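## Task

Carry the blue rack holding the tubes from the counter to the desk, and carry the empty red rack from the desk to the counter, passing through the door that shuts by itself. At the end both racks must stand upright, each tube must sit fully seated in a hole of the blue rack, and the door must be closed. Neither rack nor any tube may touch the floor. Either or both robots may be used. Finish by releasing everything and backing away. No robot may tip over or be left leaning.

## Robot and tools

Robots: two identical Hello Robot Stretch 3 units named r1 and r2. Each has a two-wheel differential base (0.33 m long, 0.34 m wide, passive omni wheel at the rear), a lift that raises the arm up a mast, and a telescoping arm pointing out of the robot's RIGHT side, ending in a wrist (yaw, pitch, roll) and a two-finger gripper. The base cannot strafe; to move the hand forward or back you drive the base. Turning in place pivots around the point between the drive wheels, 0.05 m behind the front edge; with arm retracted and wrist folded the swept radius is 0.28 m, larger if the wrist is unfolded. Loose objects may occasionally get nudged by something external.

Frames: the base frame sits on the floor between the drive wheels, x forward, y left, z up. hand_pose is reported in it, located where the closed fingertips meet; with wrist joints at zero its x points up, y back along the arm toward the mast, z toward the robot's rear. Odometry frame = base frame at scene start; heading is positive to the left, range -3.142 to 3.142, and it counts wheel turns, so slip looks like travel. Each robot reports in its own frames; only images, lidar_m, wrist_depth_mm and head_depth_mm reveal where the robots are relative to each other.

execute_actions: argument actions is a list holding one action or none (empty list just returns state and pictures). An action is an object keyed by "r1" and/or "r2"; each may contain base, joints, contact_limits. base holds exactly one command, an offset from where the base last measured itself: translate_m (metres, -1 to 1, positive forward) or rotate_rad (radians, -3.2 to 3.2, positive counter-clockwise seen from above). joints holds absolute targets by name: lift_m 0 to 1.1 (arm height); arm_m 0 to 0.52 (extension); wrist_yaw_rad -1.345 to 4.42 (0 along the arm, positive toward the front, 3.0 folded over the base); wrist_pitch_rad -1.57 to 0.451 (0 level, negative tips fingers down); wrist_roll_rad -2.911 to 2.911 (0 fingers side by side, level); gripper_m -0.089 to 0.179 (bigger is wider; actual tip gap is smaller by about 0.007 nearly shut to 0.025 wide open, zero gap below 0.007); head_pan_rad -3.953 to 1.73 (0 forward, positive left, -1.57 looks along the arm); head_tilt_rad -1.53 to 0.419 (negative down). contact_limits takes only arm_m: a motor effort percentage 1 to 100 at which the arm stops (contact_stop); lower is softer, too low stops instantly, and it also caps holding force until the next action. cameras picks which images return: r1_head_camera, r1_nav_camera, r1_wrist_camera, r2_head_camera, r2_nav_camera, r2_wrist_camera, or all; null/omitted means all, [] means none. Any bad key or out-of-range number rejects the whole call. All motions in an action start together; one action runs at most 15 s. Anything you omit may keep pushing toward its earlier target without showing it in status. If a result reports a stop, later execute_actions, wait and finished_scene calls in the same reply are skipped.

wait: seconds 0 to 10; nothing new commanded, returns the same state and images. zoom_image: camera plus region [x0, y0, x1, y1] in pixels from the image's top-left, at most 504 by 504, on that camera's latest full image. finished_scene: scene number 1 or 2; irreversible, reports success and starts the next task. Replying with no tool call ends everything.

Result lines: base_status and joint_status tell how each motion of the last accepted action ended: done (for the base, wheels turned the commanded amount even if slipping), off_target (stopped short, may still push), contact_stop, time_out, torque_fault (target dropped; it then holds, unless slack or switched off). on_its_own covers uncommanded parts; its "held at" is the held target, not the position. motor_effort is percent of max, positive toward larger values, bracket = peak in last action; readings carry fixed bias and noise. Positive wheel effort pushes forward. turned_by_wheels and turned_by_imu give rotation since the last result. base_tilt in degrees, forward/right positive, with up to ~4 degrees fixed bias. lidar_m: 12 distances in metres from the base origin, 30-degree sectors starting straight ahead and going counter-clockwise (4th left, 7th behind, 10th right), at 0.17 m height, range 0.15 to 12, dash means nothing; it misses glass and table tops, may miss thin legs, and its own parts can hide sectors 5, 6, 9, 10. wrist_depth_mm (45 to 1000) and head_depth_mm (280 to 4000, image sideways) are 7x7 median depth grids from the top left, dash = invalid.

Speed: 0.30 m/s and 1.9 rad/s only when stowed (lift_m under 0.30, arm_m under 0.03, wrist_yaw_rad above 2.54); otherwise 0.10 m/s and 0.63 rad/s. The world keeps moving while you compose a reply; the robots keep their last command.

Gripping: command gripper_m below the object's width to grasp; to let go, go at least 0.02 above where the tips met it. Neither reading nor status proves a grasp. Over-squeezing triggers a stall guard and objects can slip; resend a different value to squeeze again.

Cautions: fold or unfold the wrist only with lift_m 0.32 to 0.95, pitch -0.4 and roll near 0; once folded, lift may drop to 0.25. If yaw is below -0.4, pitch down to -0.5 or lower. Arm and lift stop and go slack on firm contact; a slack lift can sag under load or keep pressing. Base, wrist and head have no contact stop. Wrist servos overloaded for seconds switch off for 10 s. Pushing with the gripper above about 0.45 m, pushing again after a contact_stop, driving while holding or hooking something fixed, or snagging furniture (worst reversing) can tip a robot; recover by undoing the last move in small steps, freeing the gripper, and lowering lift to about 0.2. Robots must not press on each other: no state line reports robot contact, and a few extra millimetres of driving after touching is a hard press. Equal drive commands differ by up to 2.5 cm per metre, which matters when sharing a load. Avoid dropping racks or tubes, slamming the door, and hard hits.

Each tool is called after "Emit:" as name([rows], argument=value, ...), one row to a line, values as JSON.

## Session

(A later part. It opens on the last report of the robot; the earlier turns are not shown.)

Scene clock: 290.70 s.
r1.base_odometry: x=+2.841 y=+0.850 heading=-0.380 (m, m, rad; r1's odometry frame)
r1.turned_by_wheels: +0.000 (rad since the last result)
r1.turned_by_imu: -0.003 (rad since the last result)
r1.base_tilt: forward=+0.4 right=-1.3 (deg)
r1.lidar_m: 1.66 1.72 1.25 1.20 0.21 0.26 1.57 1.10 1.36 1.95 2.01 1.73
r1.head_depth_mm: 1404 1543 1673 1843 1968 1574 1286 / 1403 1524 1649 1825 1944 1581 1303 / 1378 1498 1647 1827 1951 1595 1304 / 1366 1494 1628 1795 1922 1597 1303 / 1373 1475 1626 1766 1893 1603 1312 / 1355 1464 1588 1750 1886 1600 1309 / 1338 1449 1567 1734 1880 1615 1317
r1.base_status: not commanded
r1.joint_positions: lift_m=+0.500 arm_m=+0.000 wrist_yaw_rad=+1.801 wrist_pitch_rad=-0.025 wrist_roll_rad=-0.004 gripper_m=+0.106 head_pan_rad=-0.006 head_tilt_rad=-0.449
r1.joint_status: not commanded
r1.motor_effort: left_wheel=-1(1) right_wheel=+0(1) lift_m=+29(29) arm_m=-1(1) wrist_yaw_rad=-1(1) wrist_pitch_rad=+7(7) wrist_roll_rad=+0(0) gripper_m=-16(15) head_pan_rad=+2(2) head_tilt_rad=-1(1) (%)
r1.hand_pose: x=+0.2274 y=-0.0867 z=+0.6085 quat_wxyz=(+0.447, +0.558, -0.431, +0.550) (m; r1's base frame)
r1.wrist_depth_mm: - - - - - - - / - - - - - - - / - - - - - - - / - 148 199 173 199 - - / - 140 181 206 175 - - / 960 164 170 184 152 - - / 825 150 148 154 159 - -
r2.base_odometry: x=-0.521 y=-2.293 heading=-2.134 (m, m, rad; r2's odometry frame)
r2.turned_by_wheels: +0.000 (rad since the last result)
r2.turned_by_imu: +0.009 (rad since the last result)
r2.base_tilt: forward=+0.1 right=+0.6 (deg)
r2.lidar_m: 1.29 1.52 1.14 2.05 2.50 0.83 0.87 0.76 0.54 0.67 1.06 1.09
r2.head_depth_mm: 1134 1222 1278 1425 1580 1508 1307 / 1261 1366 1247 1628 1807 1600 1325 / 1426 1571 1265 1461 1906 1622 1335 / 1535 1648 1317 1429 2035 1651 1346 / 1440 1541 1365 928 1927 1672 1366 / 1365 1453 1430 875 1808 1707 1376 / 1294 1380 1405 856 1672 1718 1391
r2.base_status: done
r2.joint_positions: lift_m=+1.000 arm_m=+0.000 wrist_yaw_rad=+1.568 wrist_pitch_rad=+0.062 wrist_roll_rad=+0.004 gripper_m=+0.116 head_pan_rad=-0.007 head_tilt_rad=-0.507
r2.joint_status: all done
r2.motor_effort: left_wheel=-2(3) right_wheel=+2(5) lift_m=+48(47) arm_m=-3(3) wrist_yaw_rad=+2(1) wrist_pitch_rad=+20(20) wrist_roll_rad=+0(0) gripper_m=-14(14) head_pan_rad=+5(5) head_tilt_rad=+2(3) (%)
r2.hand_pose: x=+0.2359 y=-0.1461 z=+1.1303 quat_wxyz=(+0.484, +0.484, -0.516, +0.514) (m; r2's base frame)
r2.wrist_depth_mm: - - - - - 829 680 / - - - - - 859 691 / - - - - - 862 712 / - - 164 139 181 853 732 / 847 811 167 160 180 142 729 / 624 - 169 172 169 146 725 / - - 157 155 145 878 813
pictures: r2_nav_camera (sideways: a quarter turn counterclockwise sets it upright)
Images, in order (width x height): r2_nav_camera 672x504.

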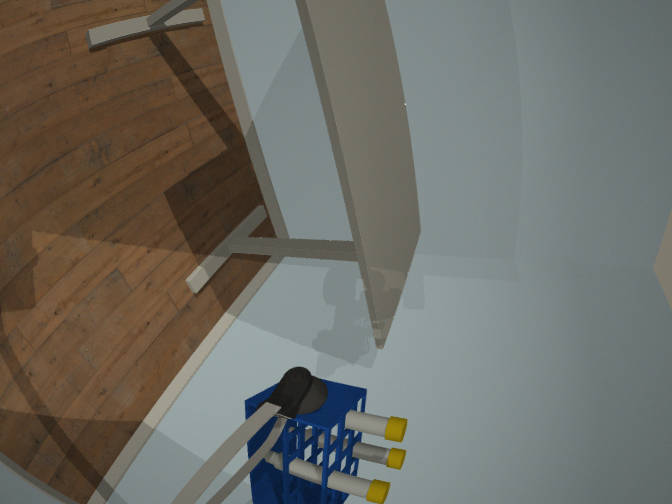

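Emit:
execute_actions([
  {"r1": {"base": {"translate_m": 0.4}, "joints": {"lift_m": 0.93, "wrist_yaw_rad": 1.57}}, "r2": {"base": {"rotate_rad": 0.6}}},
], cameras=["r2_nav_camera"])

Emit:
execute_actions([
  {"r1": {"base": {"rotate_rad": -1.57}}, "r2": {"base": {"translate_m": 0.4}}},
], cameras=["r2_nav_camera", "r2_head_camera", "r1_nav_camera"])

Scene clock: 302.00 s.
r1.base_odometry: x=+3.212 y=+0.701 heading=-0.380 (m, m, rad; r1's odometry frame)
r1.turned_by_wheels: +0.000 (rad since the last result)
r1.turned_by_imu: -0.002 (rad since the last result)
r1.base_tilt: forward=+0.4 right=-1.2 (deg)
r1.lidar_m: 1.26 1.30 1.26 1.21 1.25 1.42 1.38 1.42 1.92 1.93 1.82 1.31
r1.head_depth_mm: 1057 1153 1252 1386 1554 317 295 / 1050 1140 1245 1377 1527 1529 - / 1042 1135 1227 1358 1516 1595 1296 / 1031 1117 1224 1347 1491 1589 1313 / 1025 1113 1209 1343 1478 1581 1304 / 1017 1105 1196 1316 1469 1542 1316 / 1007 1094 1188 1302 1438 1556 1301
r1.base_status: done
r1.joint_positions: lift_m=+0.930 arm_m=+0.000 wrist_yaw_rad=+1.572 wrist_pitch_rad=-0.025 wrist_roll_rad=-0.004 gripper_m=+0.106 head_pan_rad=-0.006 head_tilt_rad=-0.449
r1.joint_status: all done
r1.motor_effort: left_wheel=-1(4) right_wheel=+2(6) lift_m=+44(46) arm_m=-1(1) wrist_yaw_rad=-2(3) wrist_pitch_rad=+7(7) wrist_roll_rad=-1(0) gripper_m=-16(16) head_pan_rad=+3(2) head_tilt_rad=+0(0) (%)
r1.hand_pose: x=+0.2342 y=-0.1449 z=+1.0379 quat_wxyz=(+0.507, +0.505, -0.492, +0.495) (m; r1's base frame)
r1.wrist_depth_mm: - - - - - - - / - - - - - - - / - - - - - - - / - 147 198 172 199 - - / - 140 181 204 175 - - / - 165 170 183 152 - - / - 151 149 154 159 - -
r2.base_odometry: x=-0.521 y=-2.293 heading=-1.534 (m, m, rad; r2's odometry frame)
r2.turned_by_wheels: +0.600 (rad since the last result)
r2.turned_by_imu: +0.604 (rad since the last result)
r2.base_tilt: forward=+0.1 right=+0.6 (deg)
r2.lidar_m: 1.52 1.14 2.20 1.85 0.82 0.60 0.58 0.54 0.73 1.06 1.11 1.29
r2.head_depth_mm: 1264 1369 1183 834 1813 1516 1303 / 1268 1371 1223 853 1826 1623 1320 / 1273 1394 1273 828 1836 1631 1335 / 1274 1388 1315 843 1836 1656 1349 / 1275 1389 1369 865 1843 1673 1364 / 1287 1389 1428 844 1839 1556 1372 / 1284 1393 1468 853 1290 1668 1398
r2.base_status: done
r2.joint_positions: lift_m=+1.000 arm_m=+0.000 wrist_yaw_rad=+1.568 wrist_pitch_rad=+0.062 wrist_roll_rad=+0.004 gripper_m=+0.116 head_pan_rad=-0.007 head_tilt_rad=-0.507
r2.joint_status: not commanded
r2.motor_effort: left_wheel=-2(4) right_wheel=+2(4) lift_m=+48(48) arm_m=-3(2) wrist_yaw_rad=+1(2) wrist_pitch_rad=+20(20) wrist_roll_rad=+0(0) gripper_m=-14(14) head_pan_rad=+4(5) head_tilt_rad=+2(1) (%)
r2.hand_pose: x=+0.2359 y=-0.1461 z=+1.1303 quat_wxyz=(+0.484, +0.485, -0.516, +0.514) (m; r2's base frame)
r2.wrist_depth_mm: - - - - - - - / - - - - - - - / - - - - - - - / - - 164 139 179 - - / 835 795 166 160 180 142 721 / - - 170 172 169 146 - / - - 158 154 145 - -
pictures: r2_nav_camera (sideways: a quarter turn counterclockwise sets it upright)
Images, in order (width x height): r2_nav_camera 672x504.

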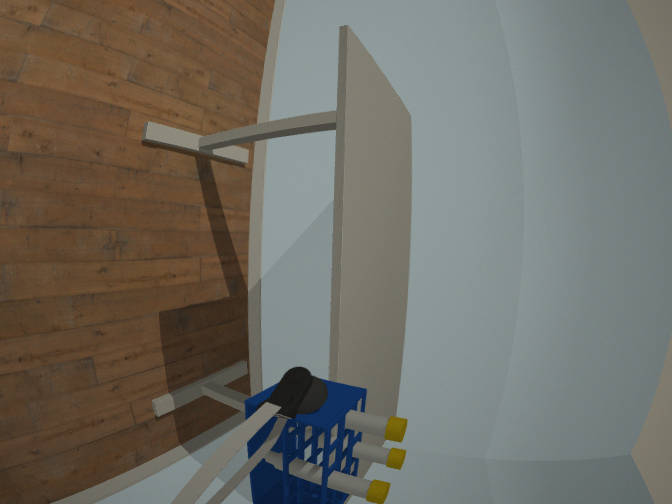

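Scene clock: 306.93 s.
r1.base_odometry: x=+3.212 y=+0.701 heading=-1.950 (m, m, rad; r1's odometry frame)
r1.turned_by_wheels: -1.570 (rad since the last result)
r1.turned_by_imu: -1.558 (rad since the last result)
r1.base_tilt: forward=+0.3 right=-1.2 (deg)
r1.lidar_m: 1.94 1.84 1.32 1.26 1.30 1.26 1.21 1.25 1.42 1.37 1.42 1.90
r1.head_depth_mm: 2212 2383 2042 2536 2034 317 295 / 2173 2350 1980 2175 2039 1593 - / 2157 2338 1945 2147 2037 1599 1303 / 2138 2301 1937 2099 2035 1594 1318 / 2106 2306 1917 2063 2061 1595 1308 / 2098 2283 1865 2029 2069 1598 1315 / 2068 2251 1865 2018 2078 1599 1317
r1.base_status: done
r1.joint_positions: lift_m=+0.930 arm_m=+0.000 wrist_yaw_rad=+1.571 wrist_pitch_rad=-0.025 wrist_roll_rad=-0.004 gripper_m=+0.106 head_pan_rad=-0.006 head_tilt_rad=-0.449
r1.joint_status: not commanded
r1.motor_effort: left_wheel=+2(5) right_wheel=-2(5) lift_m=+45(45) arm_m=-1(1) wrist_yaw_rad=-1(2) wrist_pitch_rad=+7(7) wrist_roll_rad=+0(0) gripper_m=-16(16) head_pan_rad=+3(2) head_tilt_rad=-1(1) (%)
r1.hand_pose: x=+0.2342 y=-0.1450 z=+1.0379 quat_wxyz=(+0.508, +0.505, -0.492, +0.495) (m; r1's base frame)
r1.wrist_depth_mm: - - - - - - - / - - - - - - - / - - - - - - - / - 147 198 172 200 - - / - 140 181 205 175 - - / - 165 171 184 152 - - / - 151 149 155 159 - -
r2.base_odometry: x=-0.507 y=-2.693 heading=-1.534 (m, m, rad; r2's odometry frame)
r2.turned_by_wheels: +0.000 (rad since the last result)
r2.turned_by_imu: +0.004 (rad since the last result)
r2.base_tilt: forward=+0.1 right=+0.6 (deg)
r2.lidar_m: 1.12 0.79 1.63 2.69 1.26 1.01 0.92 0.93 1.10 1.07 0.99 1.16
r2.head_depth_mm: 920 998 1055 746 556 405 1219 / 923 1003 1060 761 553 433 1226 / 927 1005 1077 778 561 438 1236 / 928 1006 1080 796 570 444 1253 / 929 1006 1079 814 580 448 400 / 937 1010 1103 834 588 455 403 / 936 1013 1102 854 598 462 407
r2.base_status: done
r2.joint_positions: lift_m=+1.000 arm_m=+0.000 wrist_yaw_rad=+1.568 wrist_pitch_rad=+0.062 wrist_roll_rad=+0.004 gripper_m=+0.116 head_pan_rad=-0.007 head_tilt_rad=-0.507
r2.joint_status: not commanded
r2.motor_effort: left_wheel=-2(1) right_wheel=+2(4) lift_m=+47(47) arm_m=-3(2) wrist_yaw_rad=+1(1) wrist_pitch_rad=+20(20) wrist_roll_rad=+0(0) gripper_m=-14(14) head_pan_rad=+5(5) head_tilt_rad=+2(2) (%)
r2.hand_pose: x=+0.2359 y=-0.1461 z=+1.1303 quat_wxyz=(+0.484, +0.485, -0.516, +0.514) (m; r2's base frame)
r2.wrist_depth_mm: - - 948 968 966 975 - / - - - - - - - / - - - - - - - / - - 164 138 180 - - / 850 808 166 160 180 142 656 / 526 - 170 172 169 146 451 / 398 375 158 154 145 334 345
pictures: r1_nav_camera (sideways: a quarter turn counterclockwise sets it upright), r2_head_camera (sideways: a quarter turn clockwise sets it upright), r2_nav_camera (sideways: a quarter turn counterclockwise sets it upright)
Images, in order (width x height): r1_nav_camera 672x504, r2_head_camera 896x504, r2_nav_camera 672x504.

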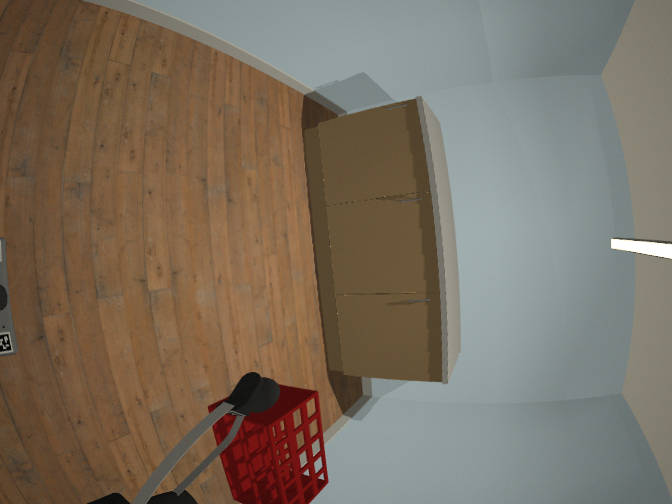

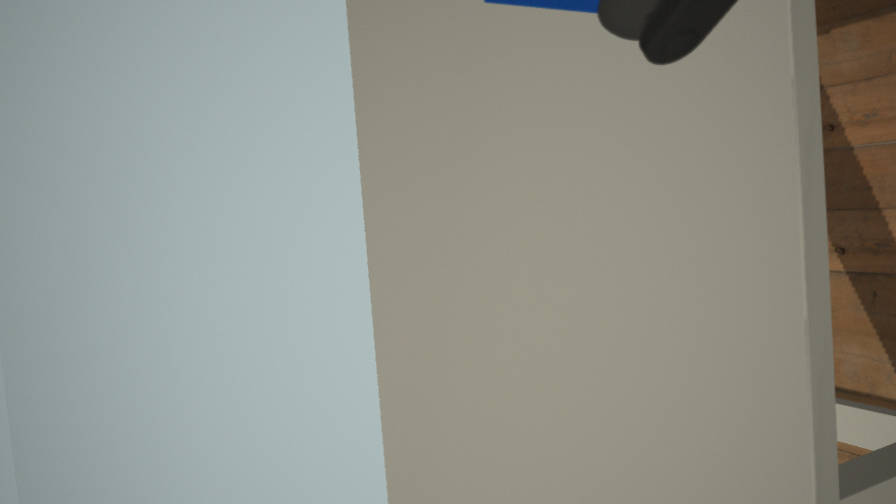

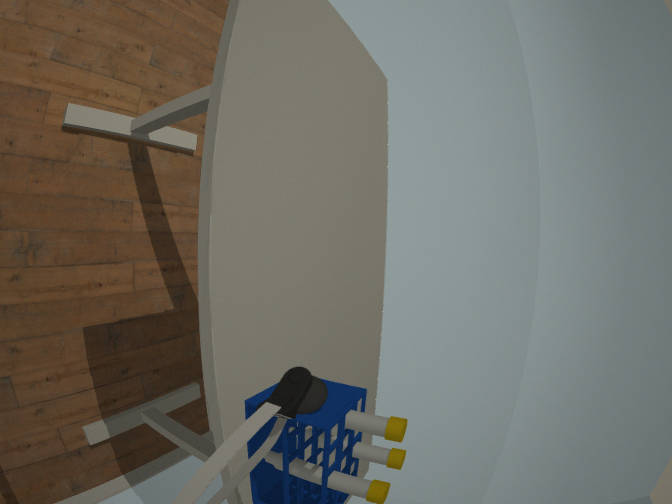

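Emit:
execute_actions([
  {"r1": {"base": {"translate_m": 1.0}}, "r2": {"base": {"translate_m": 0.18}, "joints": {"wrist_pitch_rad": 0.0, "head_tilt_rad": -0.9, "head_pan_rad": -0.4}}},
], cameras=["r2_head_camera", "r2_wrist_camera"])

Scene clock: 322.77 s.
r1.base_odometry: x=+2.843 y=-0.228 heading=-1.950 (m, m, rad; r1's odometry frame)
r1.turned_by_wheels: +0.000 (rad since the last result)
r1.turned_by_imu: -0.004 (rad since the last result)
r1.base_tilt: forward=+0.3 right=-1.3 (deg)
r1.lidar_m: 0.93 0.95 1.26 1.29 1.33 1.78 2.21 1.95 1.41 1.35 1.39 0.98
r1.head_depth_mm: 1333 1446 1391 1029 1148 317 295 / 1314 1431 1413 1027 1133 1223 - / 1315 1412 1426 1016 1112 1254 1297 / 1294 1405 1430 999 1091 1236 1306 / 1279 1391 1451 982 1077 1209 1306 / 1274 1378 1445 982 1060 1184 1311 / 1264 1367 1431 966 1041 1167 1282
r1.base_status: done
r1.joint_positions: lift_m=+0.930 arm_m=+0.000 wrist_yaw_rad=+1.571 wrist_pitch_rad=-0.025 wrist_roll_rad=-0.004 gripper_m=+0.106 head_pan_rad=-0.006 head_tilt_rad=-0.449
r1.joint_status: not commanded
r1.motor_effort: left_wheel=+1(6) right_wheel=-2(3) lift_m=+44(45) arm_m=-1(1) wrist_yaw_rad=-1(1) wrist_pitch_rad=+7(7) wrist_roll_rad=+0(0) gripper_m=-16(16) head_pan_rad=+2(3) head_tilt_rad=-1(1) (%)
r1.hand_pose: x=+0.2342 y=-0.1450 z=+1.0379 quat_wxyz=(+0.508, +0.505, -0.492, +0.495) (m; r1's base frame)
r1.wrist_depth_mm: - - - - - - - / - - - - - - - / 873 - - - - - - / 837 147 198 172 200 - - / 891 140 181 204 175 963 - / 939 165 171 185 152 - - / 952 151 149 154 160 - -
r2.base_odometry: x=-0.500 y=-2.873 heading=-1.534 (m, m, rad; r2's odometry frame)
r2.turned_by_wheels: +0.000 (rad since the last result)
r2.turned_by_imu: +0.004 (rad since the last result)
r2.base_tilt: forward=+0.1 right=+0.6 (deg)
r2.lidar_m: 0.95 0.64 0.65 2.70 1.51 1.20 1.10 1.13 1.11 1.07 0.88 0.98
r2.head_depth_mm: 871 671 309 402 370 334 1104 / 893 676 - 405 371 326 1109 / 875 689 322 311 375 328 1088 / 852 735 - 426 381 331 309 / 832 702 552 448 385 335 301 / 804 718 560 460 390 338 298 / 774 735 571 467 394 341 300
r2.base_status: done
r2.joint_positions: lift_m=+1.000 arm_m=+0.000 wrist_yaw_rad=+1.568 wrist_pitch_rad=-0.026 wrist_roll_rad=+0.004 gripper_m=+0.116 head_pan_rad=-0.393 head_tilt_rad=-0.889
r2.joint_status: all done
r2.motor_effort: left_wheel=-2(3) right_wheel=+2(4) lift_m=+48(47) arm_m=-2(3) wrist_yaw_rad=+1(2) wrist_pitch_rad=+14(20) wrist_roll_rad=+0(0) gripper_m=-14(14) head_pan_rad=-4(40) head_tilt_rad=-4(21) (%)
r2.hand_pose: x=+0.2342 y=-0.1461 z=+1.1076 quat_wxyz=(+0.507, +0.507, -0.495, +0.492) (m; r2's base frame)
r2.wrist_depth_mm: 816 791 803 796 780 808 792 / 833 832 848 808 828 819 795 / 864 864 839 847 839 857 864 / 910 887 165 139 180 825 779 / 618 598 167 161 181 143 515 / 428 - 170 147 170 145 378 / 341 320 158 154 145 289 299
pictures: r2_head_camera (sideways: a quarter turn clockwise sets it upright), r2_wrist_camera
Images, in order (width x height): r2_head_camera 896x504, r2_wrist_camera 644x364.

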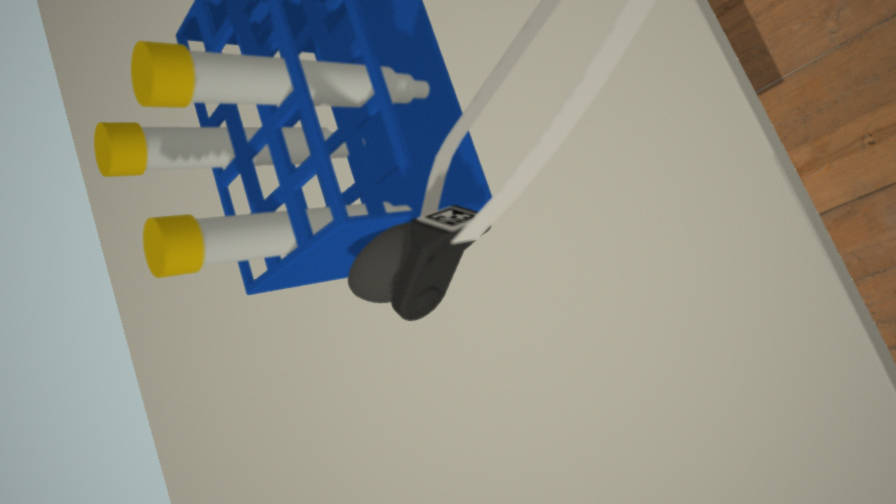

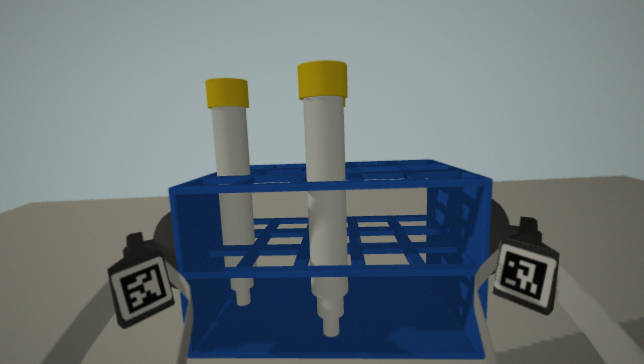

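Emit:
execute_actions([
  {"r1": {"base": {"translate_m": 0.81}}, "r2": {"joints": {"lift_m": 0.895}}},
], cameras=["r2_head_camera", "r2_wrist_camera", "r1_wrist_camera"])

Scene clock: 334.90 s.
r1.base_odometry: x=+2.543 y=-0.980 heading=-1.949 (m, m, rad; r1's odometry frame)
r1.turned_by_wheels: +0.000 (rad since the last result)
r1.turned_by_imu: -0.003 (rad since the last result)
r1.base_tilt: forward=+0.4 right=-1.2 (deg)
r1.lidar_m: - 0.15 0.16 0.38 1.35 1.81 3.04 1.94 1.39 0.56 0.17 0.15
r1.head_depth_mm: 616 670 733 786 613 318 295 / 610 663 726 786 616 480 - / 604 657 716 777 617 480 393 / 598 648 709 765 618 483 393 / 595 642 698 765 622 484 395 / 586 635 690 760 625 485 397 / 581 629 684 750 627 486 397
r1.base_status: done
r1.joint_positions: lift_m=+0.930 arm_m=+0.000 wrist_yaw_rad=+1.571 wrist_pitch_rad=-0.025 wrist_roll_rad=-0.004 gripper_m=+0.106 head_pan_rad=-0.006 head_tilt_rad=-0.449
r1.joint_status: not commanded
r1.motor_effort: left_wheel=+1(6) right_wheel=-2(3) lift_m=+44(45) arm_m=-1(1) wrist_yaw_rad=-1(1) wrist_pitch_rad=+7(7) wrist_roll_rad=+0(0) gripper_m=-16(16) head_pan_rad=+2(2) head_tilt_rad=+0(0) (%)
r1.hand_pose: x=+0.2342 y=-0.1450 z=+1.0379 quat_wxyz=(+0.508, +0.505, -0.492, +0.495) (m; r1's base frame)
r1.wrist_depth_mm: 612 615 616 627 634 620 625 / 626 632 651 647 647 650 652 / 654 663 664 674 665 667 692 / 531 147 199 172 199 704 721 / 399 141 180 207 175 629 724 / 282 165 170 184 152 447 468 / 239 151 148 154 159 305 347
r2.base_odometry: x=-0.500 y=-2.873 heading=-1.534 (m, m, rad; r2's odometry frame)
r2.turned_by_wheels: +0.000 (rad since the last result)
r2.turned_by_imu: +0.002 (rad since the last result)
r2.base_tilt: forward=+0.1 right=+0.6 (deg)
r2.lidar_m: 0.94 0.64 0.65 2.70 1.50 1.20 1.09 1.13 1.11 1.07 0.88 0.97
r2.head_depth_mm: 875 649 516 356 364 335 1103 / 886 661 523 326 358 330 1114 / 872 676 533 341 355 327 1091 / 848 688 543 399 366 331 309 / 832 703 552 453 386 335 301 / 806 720 561 460 390 338 298 / 776 736 571 467 395 341 301
r2.base_status: not commanded
r2.joint_positions: lift_m=+0.895 arm_m=+0.000 wrist_yaw_rad=+1.568 wrist_pitch_rad=-0.028 wrist_roll_rad=+0.004 gripper_m=+0.116 head_pan_rad=-0.393 head_tilt_rad=-0.889
r2.joint_status: all done
r2.motor_effort: left_wheel=-2(2) right_wheel=+2(1) lift_m=+33(40) arm_m=-3(3) wrist_yaw_rad=+2(2) wrist_pitch_rad=+15(15) wrist_roll_rad=+0(0) gripper_m=-14(14) head_pan_rad=-4(5) head_tilt_rad=-5(4) (%)
r2.hand_pose: x=+0.2341 y=-0.1461 z=+1.0027 quat_wxyz=(+0.507, +0.507, -0.494, +0.491) (m; r2's base frame)
r2.wrist_depth_mm: 797 818 803 810 786 783 777 / 842 849 837 820 812 841 823 / 891 860 865 795 854 832 816 / 568 535 165 139 180 423 409 / 322 315 167 161 180 143 270 / 229 - 171 148 170 145 198 / 185 170 152 150 146 153 158
pictures: r1_wrist_camera, r2_head_camera (sideways: a quarter turn clockwise sets it upright), r2_wrist_camera
Images, in order (width x height): r1_wrist_camera 644x364, r2_head_camera 896x504, r2_wrist_camera 644x364.

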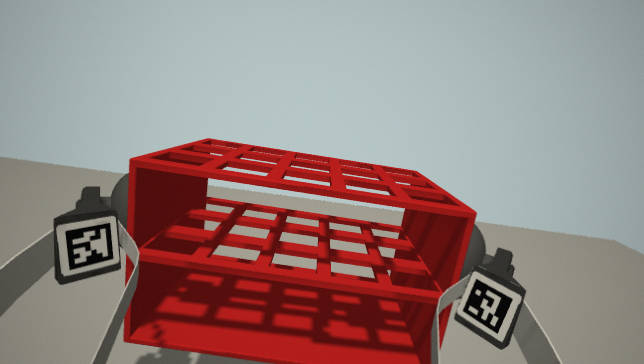

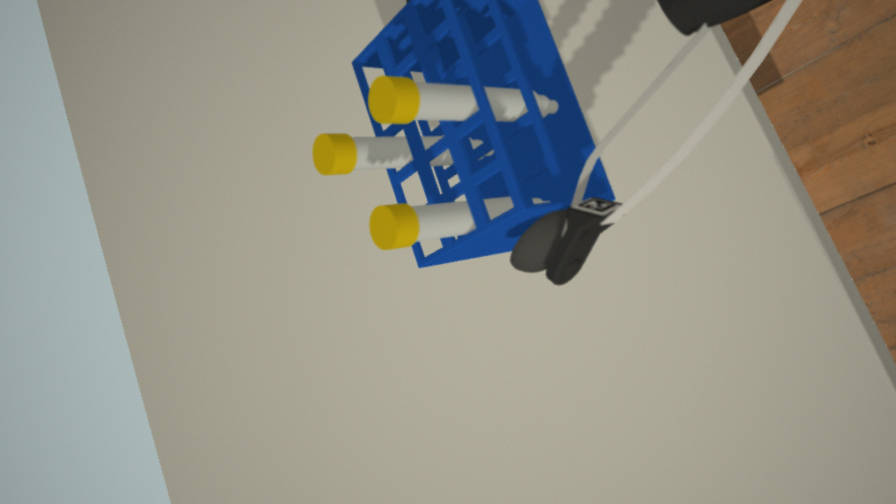

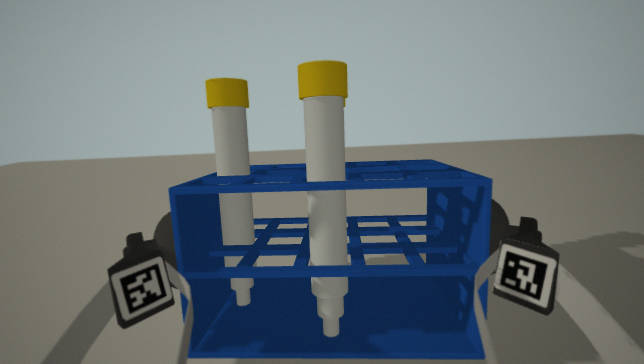

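Emit:
execute_actions([
  {"r1": {"joints": {"lift_m": 0.846, "head_tilt_rad": -0.9, "head_pan_rad": -0.4}}, "r2": {"joints": {"lift_m": 0.885}}},
], cameras=["r1_head_camera", "r2_wrist_camera", "r1_wrist_camera"])

Scene clock: 339.80 s.
r1.base_odometry: x=+2.543 y=-0.980 heading=-1.949 (m, m, rad; r1's odometry frame)
r1.turned_by_wheels: +0.000 (rad since the last result)
r1.turned_by_imu: -0.001 (rad since the last result)
r1.base_tilt: forward=+0.3 right=-1.2 (deg)
r1.lidar_m: - 0.15 0.16 0.38 1.35 1.81 3.04 1.94 1.39 0.56 0.17 0.15
r1.head_depth_mm: 831 691 563 479 407 - 1067 / 801 691 560 414 407 - 1087 / 769 688 559 392 399 364 1050 / 727 687 559 400 383 357 619 / 690 684 557 470 395 357 334 / 656 683 556 469 406 357 319 / 627 673 555 468 405 357 318
r1.base_status: not commanded
r1.joint_positions: lift_m=+0.846 arm_m=+0.000 wrist_yaw_rad=+1.571 wrist_pitch_rad=-0.025 wrist_roll_rad=-0.004 gripper_m=+0.106 head_pan_rad=-0.393 head_tilt_rad=-0.888
r1.joint_status: all done
r1.motor_effort: left_wheel=+1(2) right_wheel=-2(3) lift_m=+28(40) arm_m=-1(1) wrist_yaw_rad=-1(1) wrist_pitch_rad=+7(7) wrist_roll_rad=+0(1) gripper_m=-16(16) head_pan_rad=-3(24) head_tilt_rad=-5(30) (%)
r1.hand_pose: x=+0.2342 y=-0.1450 z=+0.9546 quat_wxyz=(+0.508, +0.505, -0.492, +0.495) (m; r1's base frame)
r1.wrist_depth_mm: 606 624 613 639 625 628 625 / 625 635 645 627 650 656 649 / 499 645 654 669 687 675 669 / 308 147 199 173 199 687 714 / - 140 179 205 175 362 415 / 162 161 170 184 151 259 268 / 139 139 145 154 160 174 200
r2.base_odometry: x=-0.500 y=-2.873 heading=-1.534 (m, m, rad; r2's odometry frame)
r2.turned_by_wheels: +0.000 (rad since the last result)
r2.turned_by_imu: +0.001 (rad since the last result)
r2.base_tilt: forward=+0.1 right=+0.6 (deg)
r2.lidar_m: 0.94 0.65 0.65 2.70 1.51 1.20 1.09 1.13 1.11 1.07 0.88 0.98
r2.head_depth_mm: 873 648 517 359 367 334 1106 / 885 662 525 320 359 329 1115 / 872 675 532 347 354 327 1085 / 851 689 541 417 367 331 309 / 829 701 553 454 386 335 301 / 802 718 562 460 391 338 298 / 775 736 571 466 394 341 301
r2.base_status: not commanded
r2.joint_positions: lift_m=+0.885 arm_m=+0.000 wrist_yaw_rad=+1.568 wrist_pitch_rad=-0.027 wrist_roll_rad=+0.004 gripper_m=+0.116 head_pan_rad=-0.393 head_tilt_rad=-0.889
r2.joint_status: all done
r2.motor_effort: left_wheel=-2(2) right_wheel=+2(2) lift_m=+31(31) arm_m=-4(4) wrist_yaw_rad=+2(3) wrist_pitch_rad=+14(14) wrist_roll_rad=+0(0) gripper_m=-14(15) head_pan_rad=-4(4) head_tilt_rad=-4(6) (%)
r2.hand_pose: x=+0.2341 y=-0.1461 z=+0.9931 quat_wxyz=(+0.507, +0.507, -0.494, +0.492) (m; r2's base frame)
r2.wrist_depth_mm: 802 803 801 802 786 773 782 / 831 831 822 827 806 820 800 / 871 874 872 736 842 822 839 / 528 494 158 133 165 360 385 / 299 293 166 157 179 142 249 / 209 - 170 147 165 146 183 / 169 157 149 147 145 146 145
pictures: r1_head_camera (sideways: a quarter turn clockwise sets it upright), r1_wrist_camera, r2_wrist_camera
Images, in order (width x height): r1_head_camera 896x504, r1_wrist_camera 644x364, r2_wrist_camera 644x364.

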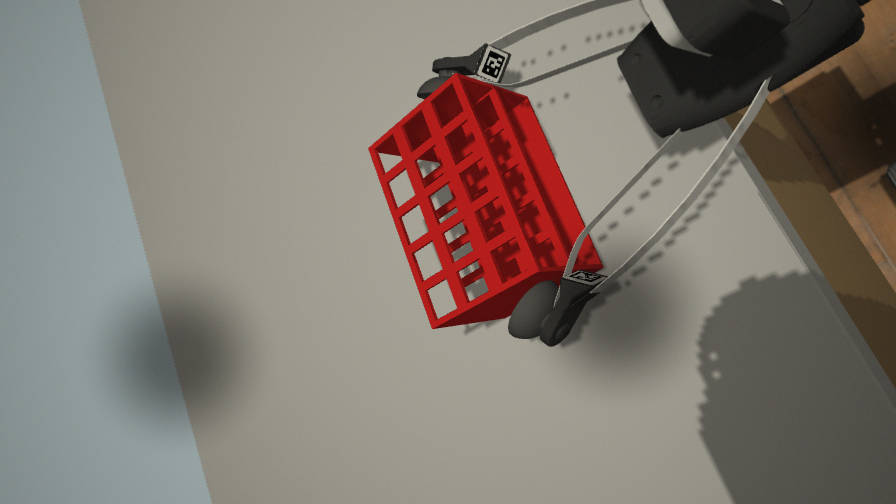

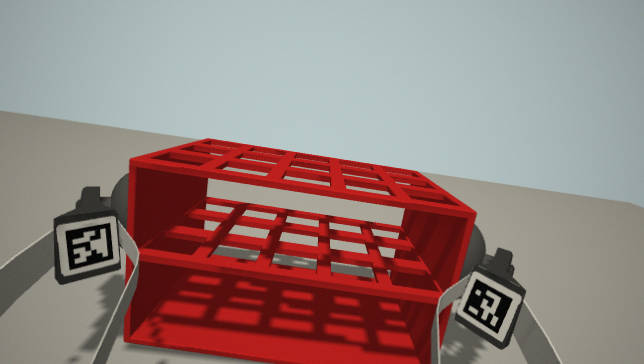

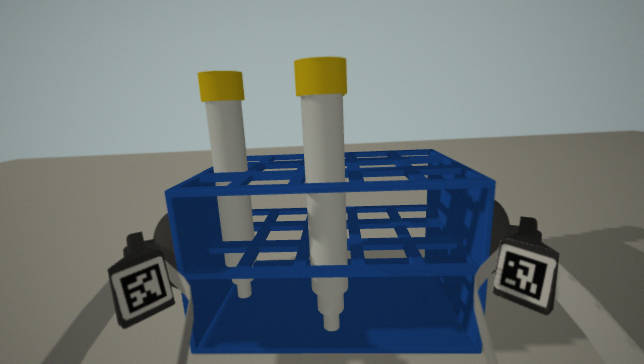

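Emit:
execute_actions([
  {"r1": {"joints": {"lift_m": 0.842}}, "r2": {"joints": {"gripper_m": 0.179}}},
], cameras=["r2_wrist_camera"])

Emit:
execute_actions([
  {"r1": {"joints": {"gripper_m": 0.179}}, "r2": {"base": {"translate_m": -0.3}}},
], cameras=["r2_wrist_camera", "r1_wrist_camera"])

Emit:
execute_actions([
  {"r1": {"base": {"translate_m": -0.3}, "joints": {"head_tilt_rad": -0.5, "head_pan_rad": -0.2}}, "r2": {"joints": {"head_tilt_rad": -0.5, "head_pan_rad": -0.2}}},
])

Scene clock: 344.73 s.
r1.base_odometry: x=+2.543 y=-0.980 heading=-1.949 (m, m, rad; r1's odometry frame)
r1.turned_by_wheels: +0.000 (rad since the last result)
r1.turned_by_imu: -0.001 (rad since the last result)
r1.base_tilt: forward=+0.5 right=-1.2 (deg)
r1.lidar_m: - 0.15 0.16 0.38 1.35 1.81 3.03 1.94 1.39 0.56 0.17 0.15
r1.head_depth_mm: 829 693 561 484 407 - 1065 / 798 687 560 410 406 - 1086 / 770 686 560 394 401 362 1056 / 730 686 557 402 385 358 620 / 692 685 557 459 394 357 334 / 656 683 557 469 406 357 318 / 624 673 554 468 405 356 318
r1.base_status: not commanded
r1.joint_positions: lift_m=+0.842 arm_m=+0.000 wrist_yaw_rad=+1.571 wrist_pitch_rad=-0.022 wrist_roll_rad=-0.004 gripper_m=+0.106 head_pan_rad=-0.393 head_tilt_rad=-0.888
r1.joint_status: all done
r1.motor_effort: left_wheel=+2(2) right_wheel=-2(2) lift_m=+27(28) arm_m=-1(1) wrist_yaw_rad=-1(1) wrist_pitch_rad=+6(7) wrist_roll_rad=+0(0) gripper_m=-17(16) head_pan_rad=-3(3) head_tilt_rad=-5(5) (%)
r1.hand_pose: x=+0.2343 y=-0.1450 z=+0.9514 quat_wxyz=(+0.507, +0.504, -0.493, +0.496) (m; r1's base frame)
r1.wrist_depth_mm: 617 613 619 626 619 632 620 / 633 639 631 647 652 650 659 / 493 591 644 657 676 661 675 / 301 147 182 170 198 701 702 / - 140 177 195 178 360 412 / 159 161 169 182 151 252 263 / 136 138 144 153 157 168 192
r2.base_odometry: x=-0.500 y=-2.873 heading=-1.534 (m, m, rad; r2's odometry frame)
r2.turned_by_wheels: +0.000 (rad since the last result)
r2.turned_by_imu: +0.001 (rad since the last result)
r2.base_tilt: forward=+0.1 right=+0.6 (deg)
r2.lidar_m: 0.94 0.65 0.65 2.69 1.50 1.20 1.09 1.13 1.11 1.07 0.88 0.98
r2.head_depth_mm: 872 648 518 358 366 335 1099 / 886 662 526 326 363 325 1112 / 870 674 533 349 356 328 1091 / 853 689 542 410 384 331 309 / 832 705 550 454 385 335 301 / 805 717 561 460 390 338 298 / 775 735 570 467 395 342 301
r2.base_status: not commanded
r2.joint_positions: lift_m=+0.885 arm_m=+0.000 wrist_yaw_rad=+1.568 wrist_pitch_rad=-0.027 wrist_roll_rad=+0.004 gripper_m=+0.179 head_pan_rad=-0.393 head_tilt_rad=-0.889
r2.joint_status: all done
r2.motor_effort: left_wheel=-2(2) right_wheel=+2(3) lift_m=+32(32) arm_m=-3(3) wrist_yaw_rad=+2(3) wrist_pitch_rad=+14(14) wrist_roll_rad=+0(0) gripper_m=+1(88) head_pan_rad=-5(5) head_tilt_rad=-4(4) (%)
r2.hand_pose: x=+0.2341 y=-0.1461 z=+0.9931 quat_wxyz=(+0.507, +0.507, -0.494, +0.492) (m; r2's base frame)
r2.wrist_depth_mm: 818 802 810 797 793 798 769 / 840 824 818 808 811 819 829 / 881 891 784 723 843 835 849 / 518 497 162 133 165 380 379 / 301 291 167 159 180 144 260 / 223 198 168 148 166 167 - / 152 158 150 149 145 144 142
pictures: r2_wrist_camera
Images, in order (width x height): r2_wrist_camera 644x364.

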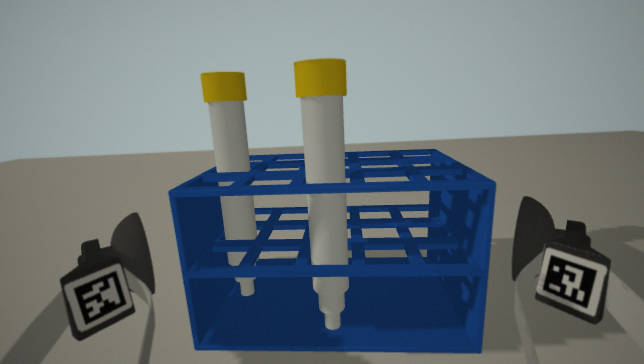

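Scene clock: 349.03 s.
r1.base_odometry: x=+2.543 y=-0.980 heading=-1.949 (m, m, rad; r1's odometry frame)
r1.turned_by_wheels: +0.000 (rad since the last result)
r1.turned_by_imu: -0.001 (rad since the last result)
r1.base_tilt: forward=+0.4 right=-1.3 (deg)
r1.lidar_m: - 0.15 0.16 0.38 1.35 1.81 3.03 1.94 1.39 0.56 0.17 0.15
r1.head_depth_mm: 831 691 563 483 409 - 1073 / 798 690 560 415 408 - 1087 / 772 688 559 394 402 364 1055 / 727 686 559 410 388 357 619 / 691 686 557 460 398 358 334 / 656 685 556 469 406 357 318 / 625 673 556 469 405 357 318
r1.base_status: not commanded
r1.joint_positions: lift_m=+0.842 arm_m=+0.000 wrist_yaw_rad=+1.571 wrist_pitch_rad=-0.022 wrist_roll_rad=-0.004 gripper_m=+0.179 head_pan_rad=-0.393 head_tilt_rad=-0.888
r1.joint_status: all done
r1.motor_effort: left_wheel=+1(1) right_wheel=-2(2) lift_m=+27(27) arm_m=-1(1) wrist_yaw_rad=-1(1) wrist_pitch_rad=+6(6) wrist_roll_rad=+0(0) gripper_m=+1(89) head_pan_rad=-3(3) head_tilt_rad=-5(5) (%)
r1.hand_pose: x=+0.2343 y=-0.1450 z=+0.9514 quat_wxyz=(+0.507, +0.504, -0.493, +0.496) (m; r1's base frame)
r1.wrist_depth_mm: 606 624 612 632 628 620 637 / 632 638 629 635 642 654 656 / 491 599 648 665 680 663 658 / 327 149 197 158 197 700 695 / - 152 178 188 178 358 411 / 162 161 169 181 150 - 266 / 137 138 144 153 158 171 198
r2.base_odometry: x=-0.511 y=-2.573 heading=-1.534 (m, m, rad; r2's odometry frame)
r2.turned_by_wheels: +0.000 (rad since the last result)
r2.turned_by_imu: -0.002 (rad since the last result)
r2.base_tilt: forward=+0.1 right=+0.6 (deg)
r2.lidar_m: 1.25 0.89 1.80 2.70 1.09 0.89 0.81 0.81 1.10 1.07 1.09 1.07
r2.head_depth_mm: 875 647 1242 1513 1419 1274 1102 / 893 664 580 1683 1450 1252 1115 / 920 676 565 1708 1460 1271 1127 / 948 644 545 1713 1546 1275 1131 / 973 530 548 1685 1498 1295 1147 / 1005 667 547 1641 1510 1313 1154 / 992 735 571 506 1526 1325 1168
r2.base_status: done
r2.joint_positions: lift_m=+0.885 arm_m=+0.000 wrist_yaw_rad=+1.568 wrist_pitch_rad=-0.027 wrist_roll_rad=+0.004 gripper_m=+0.179 head_pan_rad=-0.393 head_tilt_rad=-0.889
r2.joint_status: not commanded
r2.motor_effort: left_wheel=-2(5) right_wheel=+3(1) lift_m=+32(32) arm_m=-4(3) wrist_yaw_rad=+1(1) wrist_pitch_rad=+13(14) wrist_roll_rad=+0(0) gripper_m=+1(0) head_pan_rad=-4(4) head_tilt_rad=-3(4) (%)
r2.hand_pose: x=+0.2341 y=-0.1461 z=+0.9931 quat_wxyz=(+0.507, +0.507, -0.494, +0.492) (m; r2's base frame)
r2.wrist_depth_mm: - - - - - - - / - - - - - - - / - - - 877 - 960 873 / 529 493 460 437 420 403 381 / 552 362 - - - - 990 / - - - - - - - / - - - - - - 931
pictures: r1_wrist_camera, r2_wrist_camera
Images, in order (width x height): r1_wrist_camera 644x364, r2_wrist_camera 644x364.

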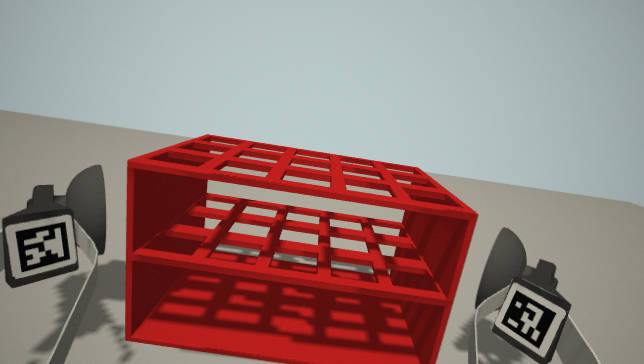

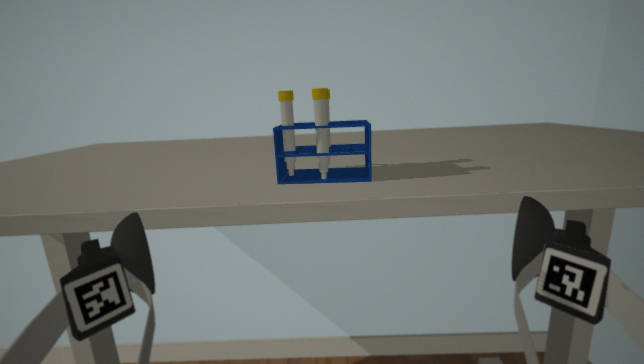

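Scene clock: 353.57 s.
r1.base_odometry: x=+2.654 y=-0.702 heading=-1.949 (m, m, rad; r1's odometry frame)
r1.turned_by_wheels: +0.000 (rad since the last result)
r1.turned_by_imu: -0.001 (rad since the last result)
r1.base_tilt: forward=+0.4 right=-1.2 (deg)
r1.lidar_m: 0.42 0.43 0.57 1.30 1.33 1.80 2.73 1.95 1.39 1.33 0.63 0.44
r1.head_depth_mm: 981 1083 1148 760 591 696 847 / 946 1040 1105 766 571 643 783 / 922 1004 1081 766 572 612 728 / 890 975 1048 736 574 578 654 / 865 944 1021 776 575 546 636 / 842 912 990 780 579 500 600 / 815 890 978 782 579 488 566
r1.base_status: done
r1.joint_positions: lift_m=+0.842 arm_m=+0.000 wrist_yaw_rad=+1.571 wrist_pitch_rad=-0.021 wrist_roll_rad=-0.004 gripper_m=+0.179 head_pan_rad=-0.207 head_tilt_rad=-0.507
r1.joint_status: all done
r1.motor_effort: left_wheel=+2(1) right_wheel=-2(7) lift_m=+27(27) arm_m=-1(1) wrist_yaw_rad=-1(1) wrist_pitch_rad=+6(6) wrist_roll_rad=+0(0) gripper_m=-1(0) head_pan_rad=+3(16) head_tilt_rad=+3(26) (%)
r1.hand_pose: x=+0.2343 y=-0.1450 z=+0.9514 quat_wxyz=(+0.507, +0.504, -0.493, +0.496) (m; r1's base frame)
r1.wrist_depth_mm: 883 889 890 883 896 920 909 / 927 900 945 914 947 930 982 / 493 601 721 961 989 992 985 / 327 337 373 430 537 682 - / - 365 364 346 356 367 411 / 373 375 382 391 393 - 404 / 395 398 401 405 409 415 427
r2.base_odometry: x=-0.511 y=-2.573 heading=-1.534 (m, m, rad; r2's odometry frame)
r2.turned_by_wheels: +0.000 (rad since the last result)
r2.turned_by_imu: +0.001 (rad since the last result)
r2.base_tilt: forward=+0.1 right=+0.6 (deg)
r2.lidar_m: 1.25 0.88 1.81 2.70 1.09 0.89 0.82 0.80 1.10 1.07 1.08 1.07
r2.head_depth_mm: 1104 1201 1178 746 562 1587 1307 / 1081 1174 1216 760 550 1606 1319 / 1065 1149 1214 623 559 1584 1378 / 1048 1133 1196 762 568 1547 1348 / 1033 1113 1177 814 578 1534 1366 / 1014 1092 1174 832 589 507 1381 / 998 1076 1154 853 598 508 1393
r2.base_status: not commanded
r2.joint_positions: lift_m=+0.885 arm_m=+0.000 wrist_yaw_rad=+1.568 wrist_pitch_rad=-0.027 wrist_roll_rad=+0.004 gripper_m=+0.179 head_pan_rad=-0.207 head_tilt_rad=-0.508
r2.joint_status: all done
r2.motor_effort: left_wheel=-2(1) right_wheel=+2(2) lift_m=+32(32) arm_m=-3(3) wrist_yaw_rad=+2(2) wrist_pitch_rad=+14(14) wrist_roll_rad=+0(0) gripper_m=+0(0) head_pan_rad=+5(25) head_tilt_rad=+3(20) (%)
r2.hand_pose: x=+0.2341 y=-0.1461 z=+0.9931 quat_wxyz=(+0.507, +0.507, -0.494, +0.492) (m; r2's base frame)
r2.wrist_depth_mm: - - - - - - - / - - - - - - - / - - - 878 - 933 851 / 527 496 464 431 427 408 380 / 549 359 - - - - 983 / - - - - - - - / - - - - - - 970
pictures: r1_head_camera (sideways: a quarter turn clockwise sets it upright), r1_nav_camera (sideways: a quarter turn counterclockwise sets it upright), r1_wrist_camera, r2_head_camera (sideways: a quarter turn clockwise sets it upright), r2_nav_camera (sideways: a quarter turn counterclockwise sets it upright), r2_wrist_camera
Images, in order (width x height): r1_head_camera 896x504, r1_nav_camera 672x504, r1_wrist_camera 644x364, r2_head_camera 896x504, r2_nav_camera 672x504, r2_wrist_camera 644x364.

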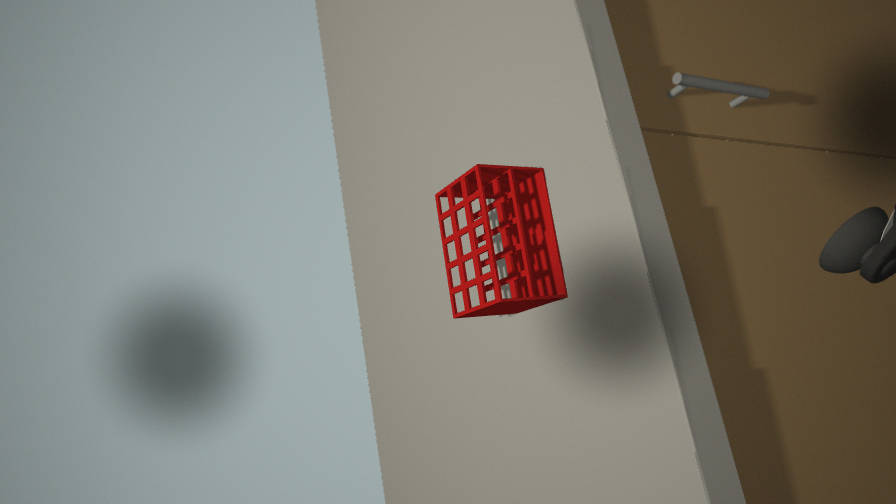

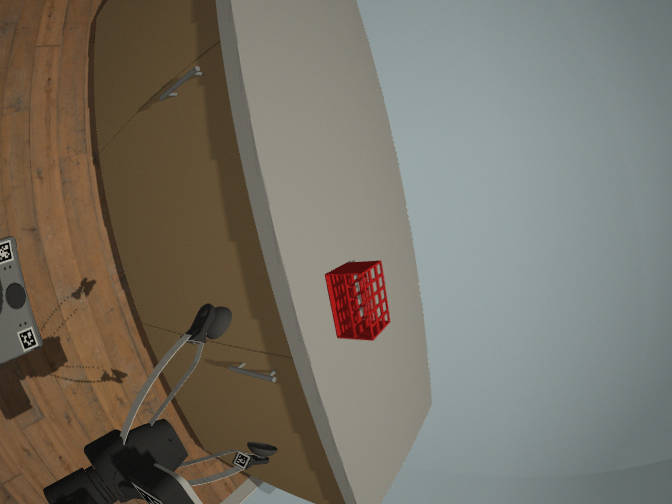

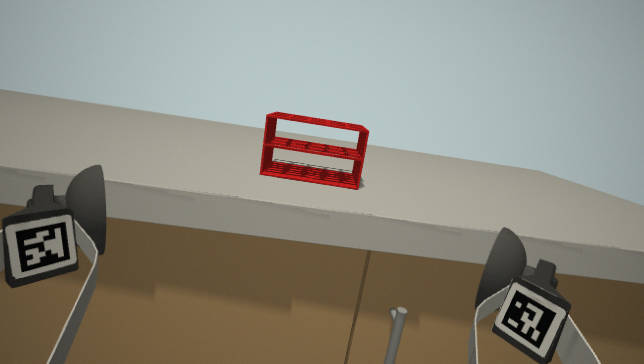

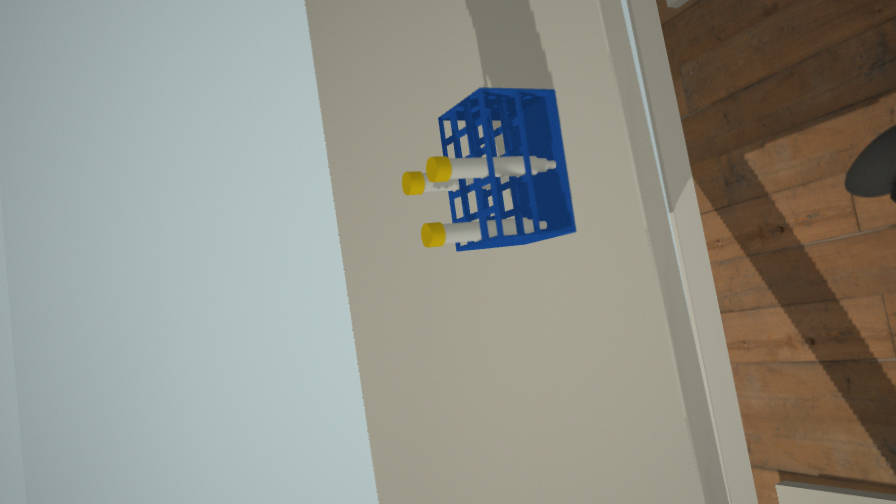

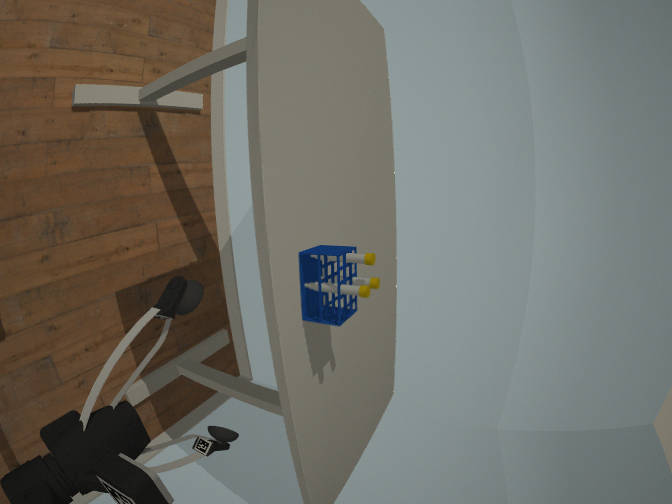

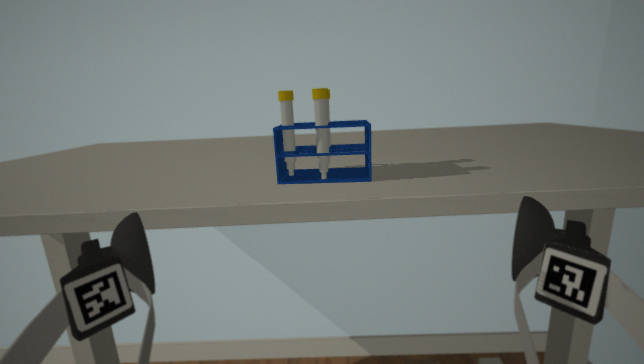

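Emit:
zoom_image(camera="r2_wrist_camera", region=[250, 70, 400, 200])

Emit:
zoom_image(camera="r2_head_camera", region=[380, 70, 600, 270])

Emit:
execute_actions([
  {"r2": {"joints": {"head_pan_rad": -3.0, "head_tilt_rad": -0.3}}},
], cameras=["r2_nav_camera"])

Region (250, 70, 400, 200) of r2_wrist_camera's 644x364 image, scaled by 3.360; it fills the top 437 rows of this view, and the rest is white.

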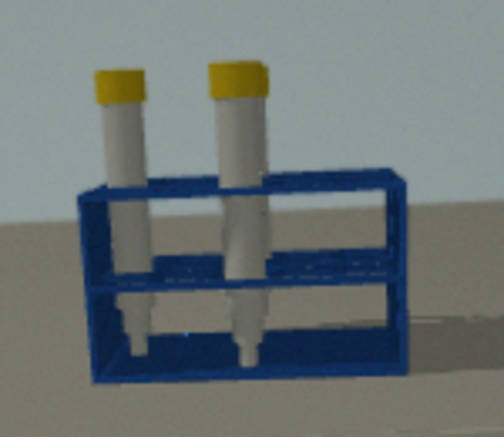

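Region (380, 70, 600, 270) of r2_head_camera's 896x504 image, scaled by 2.291, with more detail than that image has; it fills the top 458 rows of this view, and the rest is white.

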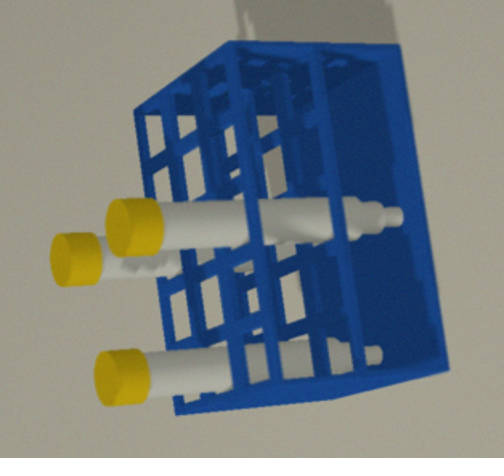

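Scene clock: 358.27 s.
r1.base_odometry: x=+2.654 y=-0.702 heading=-1.949 (m, m, rad; r1's odometry frame)
r1.turned_by_wheels: +0.000 (rad since the last result)
r1.turned_by_imu: -0.001 (rad since the last result)
r1.base_tilt: forward=+0.4 right=-1.3 (deg)
r1.lidar_m: 0.42 0.43 0.57 1.30 1.34 1.80 2.72 1.95 1.40 1.33 0.62 0.44
r1.head_depth_mm: 977 1084 1151 762 590 695 850 / 945 1043 1103 766 572 643 783 / 919 1009 1081 767 572 612 726 / 895 973 1044 734 572 576 655 / 867 943 1022 776 576 546 635 / 841 918 989 776 576 501 599 / 820 889 972 782 579 488 567
r1.base_status: not commanded
r1.joint_positions: lift_m=+0.842 arm_m=+0.000 wrist_yaw_rad=+1.571 wrist_pitch_rad=-0.021 wrist_roll_rad=-0.004 gripper_m=+0.179 head_pan_rad=-0.207 head_tilt_rad=-0.507
r1.joint_status: not commanded
r1.motor_effort: left_wheel=+2(2) right_wheel=-2(2) lift_m=+27(27) arm_m=-1(1) wrist_yaw_rad=-1(1) wrist_pitch_rad=+6(6) wrist_roll_rad=+0(0) gripper_m=+0(1) head_pan_rad=+2(2) head_tilt_rad=+3(3) (%)
r1.hand_pose: x=+0.2343 y=-0.1450 z=+0.9514 quat_wxyz=(+0.507, +0.504, -0.493, +0.496) (m; r1's base frame)
r1.wrist_depth_mm: 885 894 874 876 903 889 917 / 904 914 914 921 928 965 949 / 496 597 717 924 977 992 946 / 323 335 381 424 537 689 - / - 365 366 346 355 369 413 / 375 378 381 389 396 - 404 / 384 397 397 411 412 423 421
r2.base_odometry: x=-0.511 y=-2.573 heading=-1.534 (m, m, rad; r2's odometry frame)
r2.turned_by_wheels: +0.000 (rad since the last result)
r2.turned_by_imu: +0.001 (rad since the last result)
r2.base_tilt: forward=+0.1 right=+0.6 (deg)
r2.lidar_m: 1.24 0.89 1.80 2.70 1.09 0.89 0.81 0.80 1.10 1.07 1.09 1.08
r2.head_depth_mm: 703 740 777 819 861 917 960 / 719 754 797 837 883 937 998 / 733 770 809 855 904 958 1023 / 748 786 823 857 900 926 961 / 701 728 758 797 851 909 976 / 696 737 780 827 880 938 1009 / 718 757 799 849 905 966 1044
r2.base_status: not commanded
r2.joint_positions: lift_m=+0.885 arm_m=+0.000 wrist_yaw_rad=+1.568 wrist_pitch_rad=-0.027 wrist_roll_rad=+0.004 gripper_m=+0.179 head_pan_rad=-2.993 head_tilt_rad=-0.310
r2.joint_status: all done
r2.motor_effort: left_wheel=-1(1) right_wheel=+2(2) lift_m=+32(32) arm_m=-4(3) wrist_yaw_rad=+2(1) wrist_pitch_rad=+14(14) wrist_roll_rad=+0(0) gripper_m=+0(0) head_pan_rad=-5(55) head_tilt_rad=+2(16) (%)
r2.hand_pose: x=+0.2341 y=-0.1461 z=+0.9931 quat_wxyz=(+0.507, +0.507, -0.494, +0.492) (m; r2's base frame)
r2.wrist_depth_mm: - - - - - - - / - - - - - - - / - - - 892 - 921 850 / 531 491 469 431 417 398 383 / 550 364 - - - - 976 / - - - - - - - / - - - - - - 935
pictures: r2_nav_camera (sideways: a quarter turn counterclockwise sets it upright)
Images, in order (width x height): r2_nav_camera 672x504.

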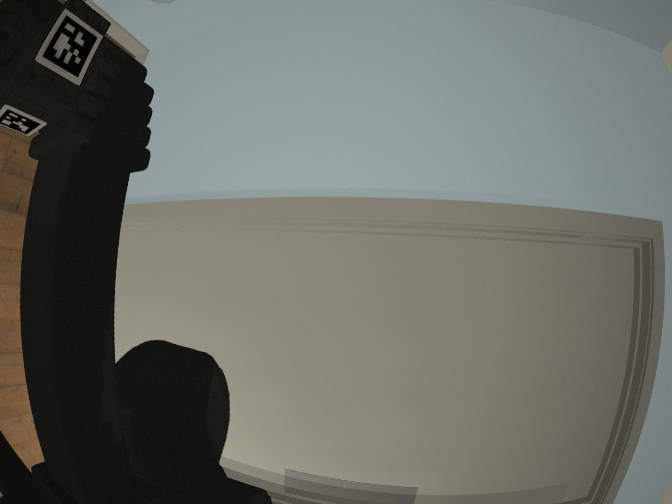

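The door is shut, both racks are upright and the tubes are seated.

Emit:
finished_scene(scene=2)

The scene is finished: the task was done.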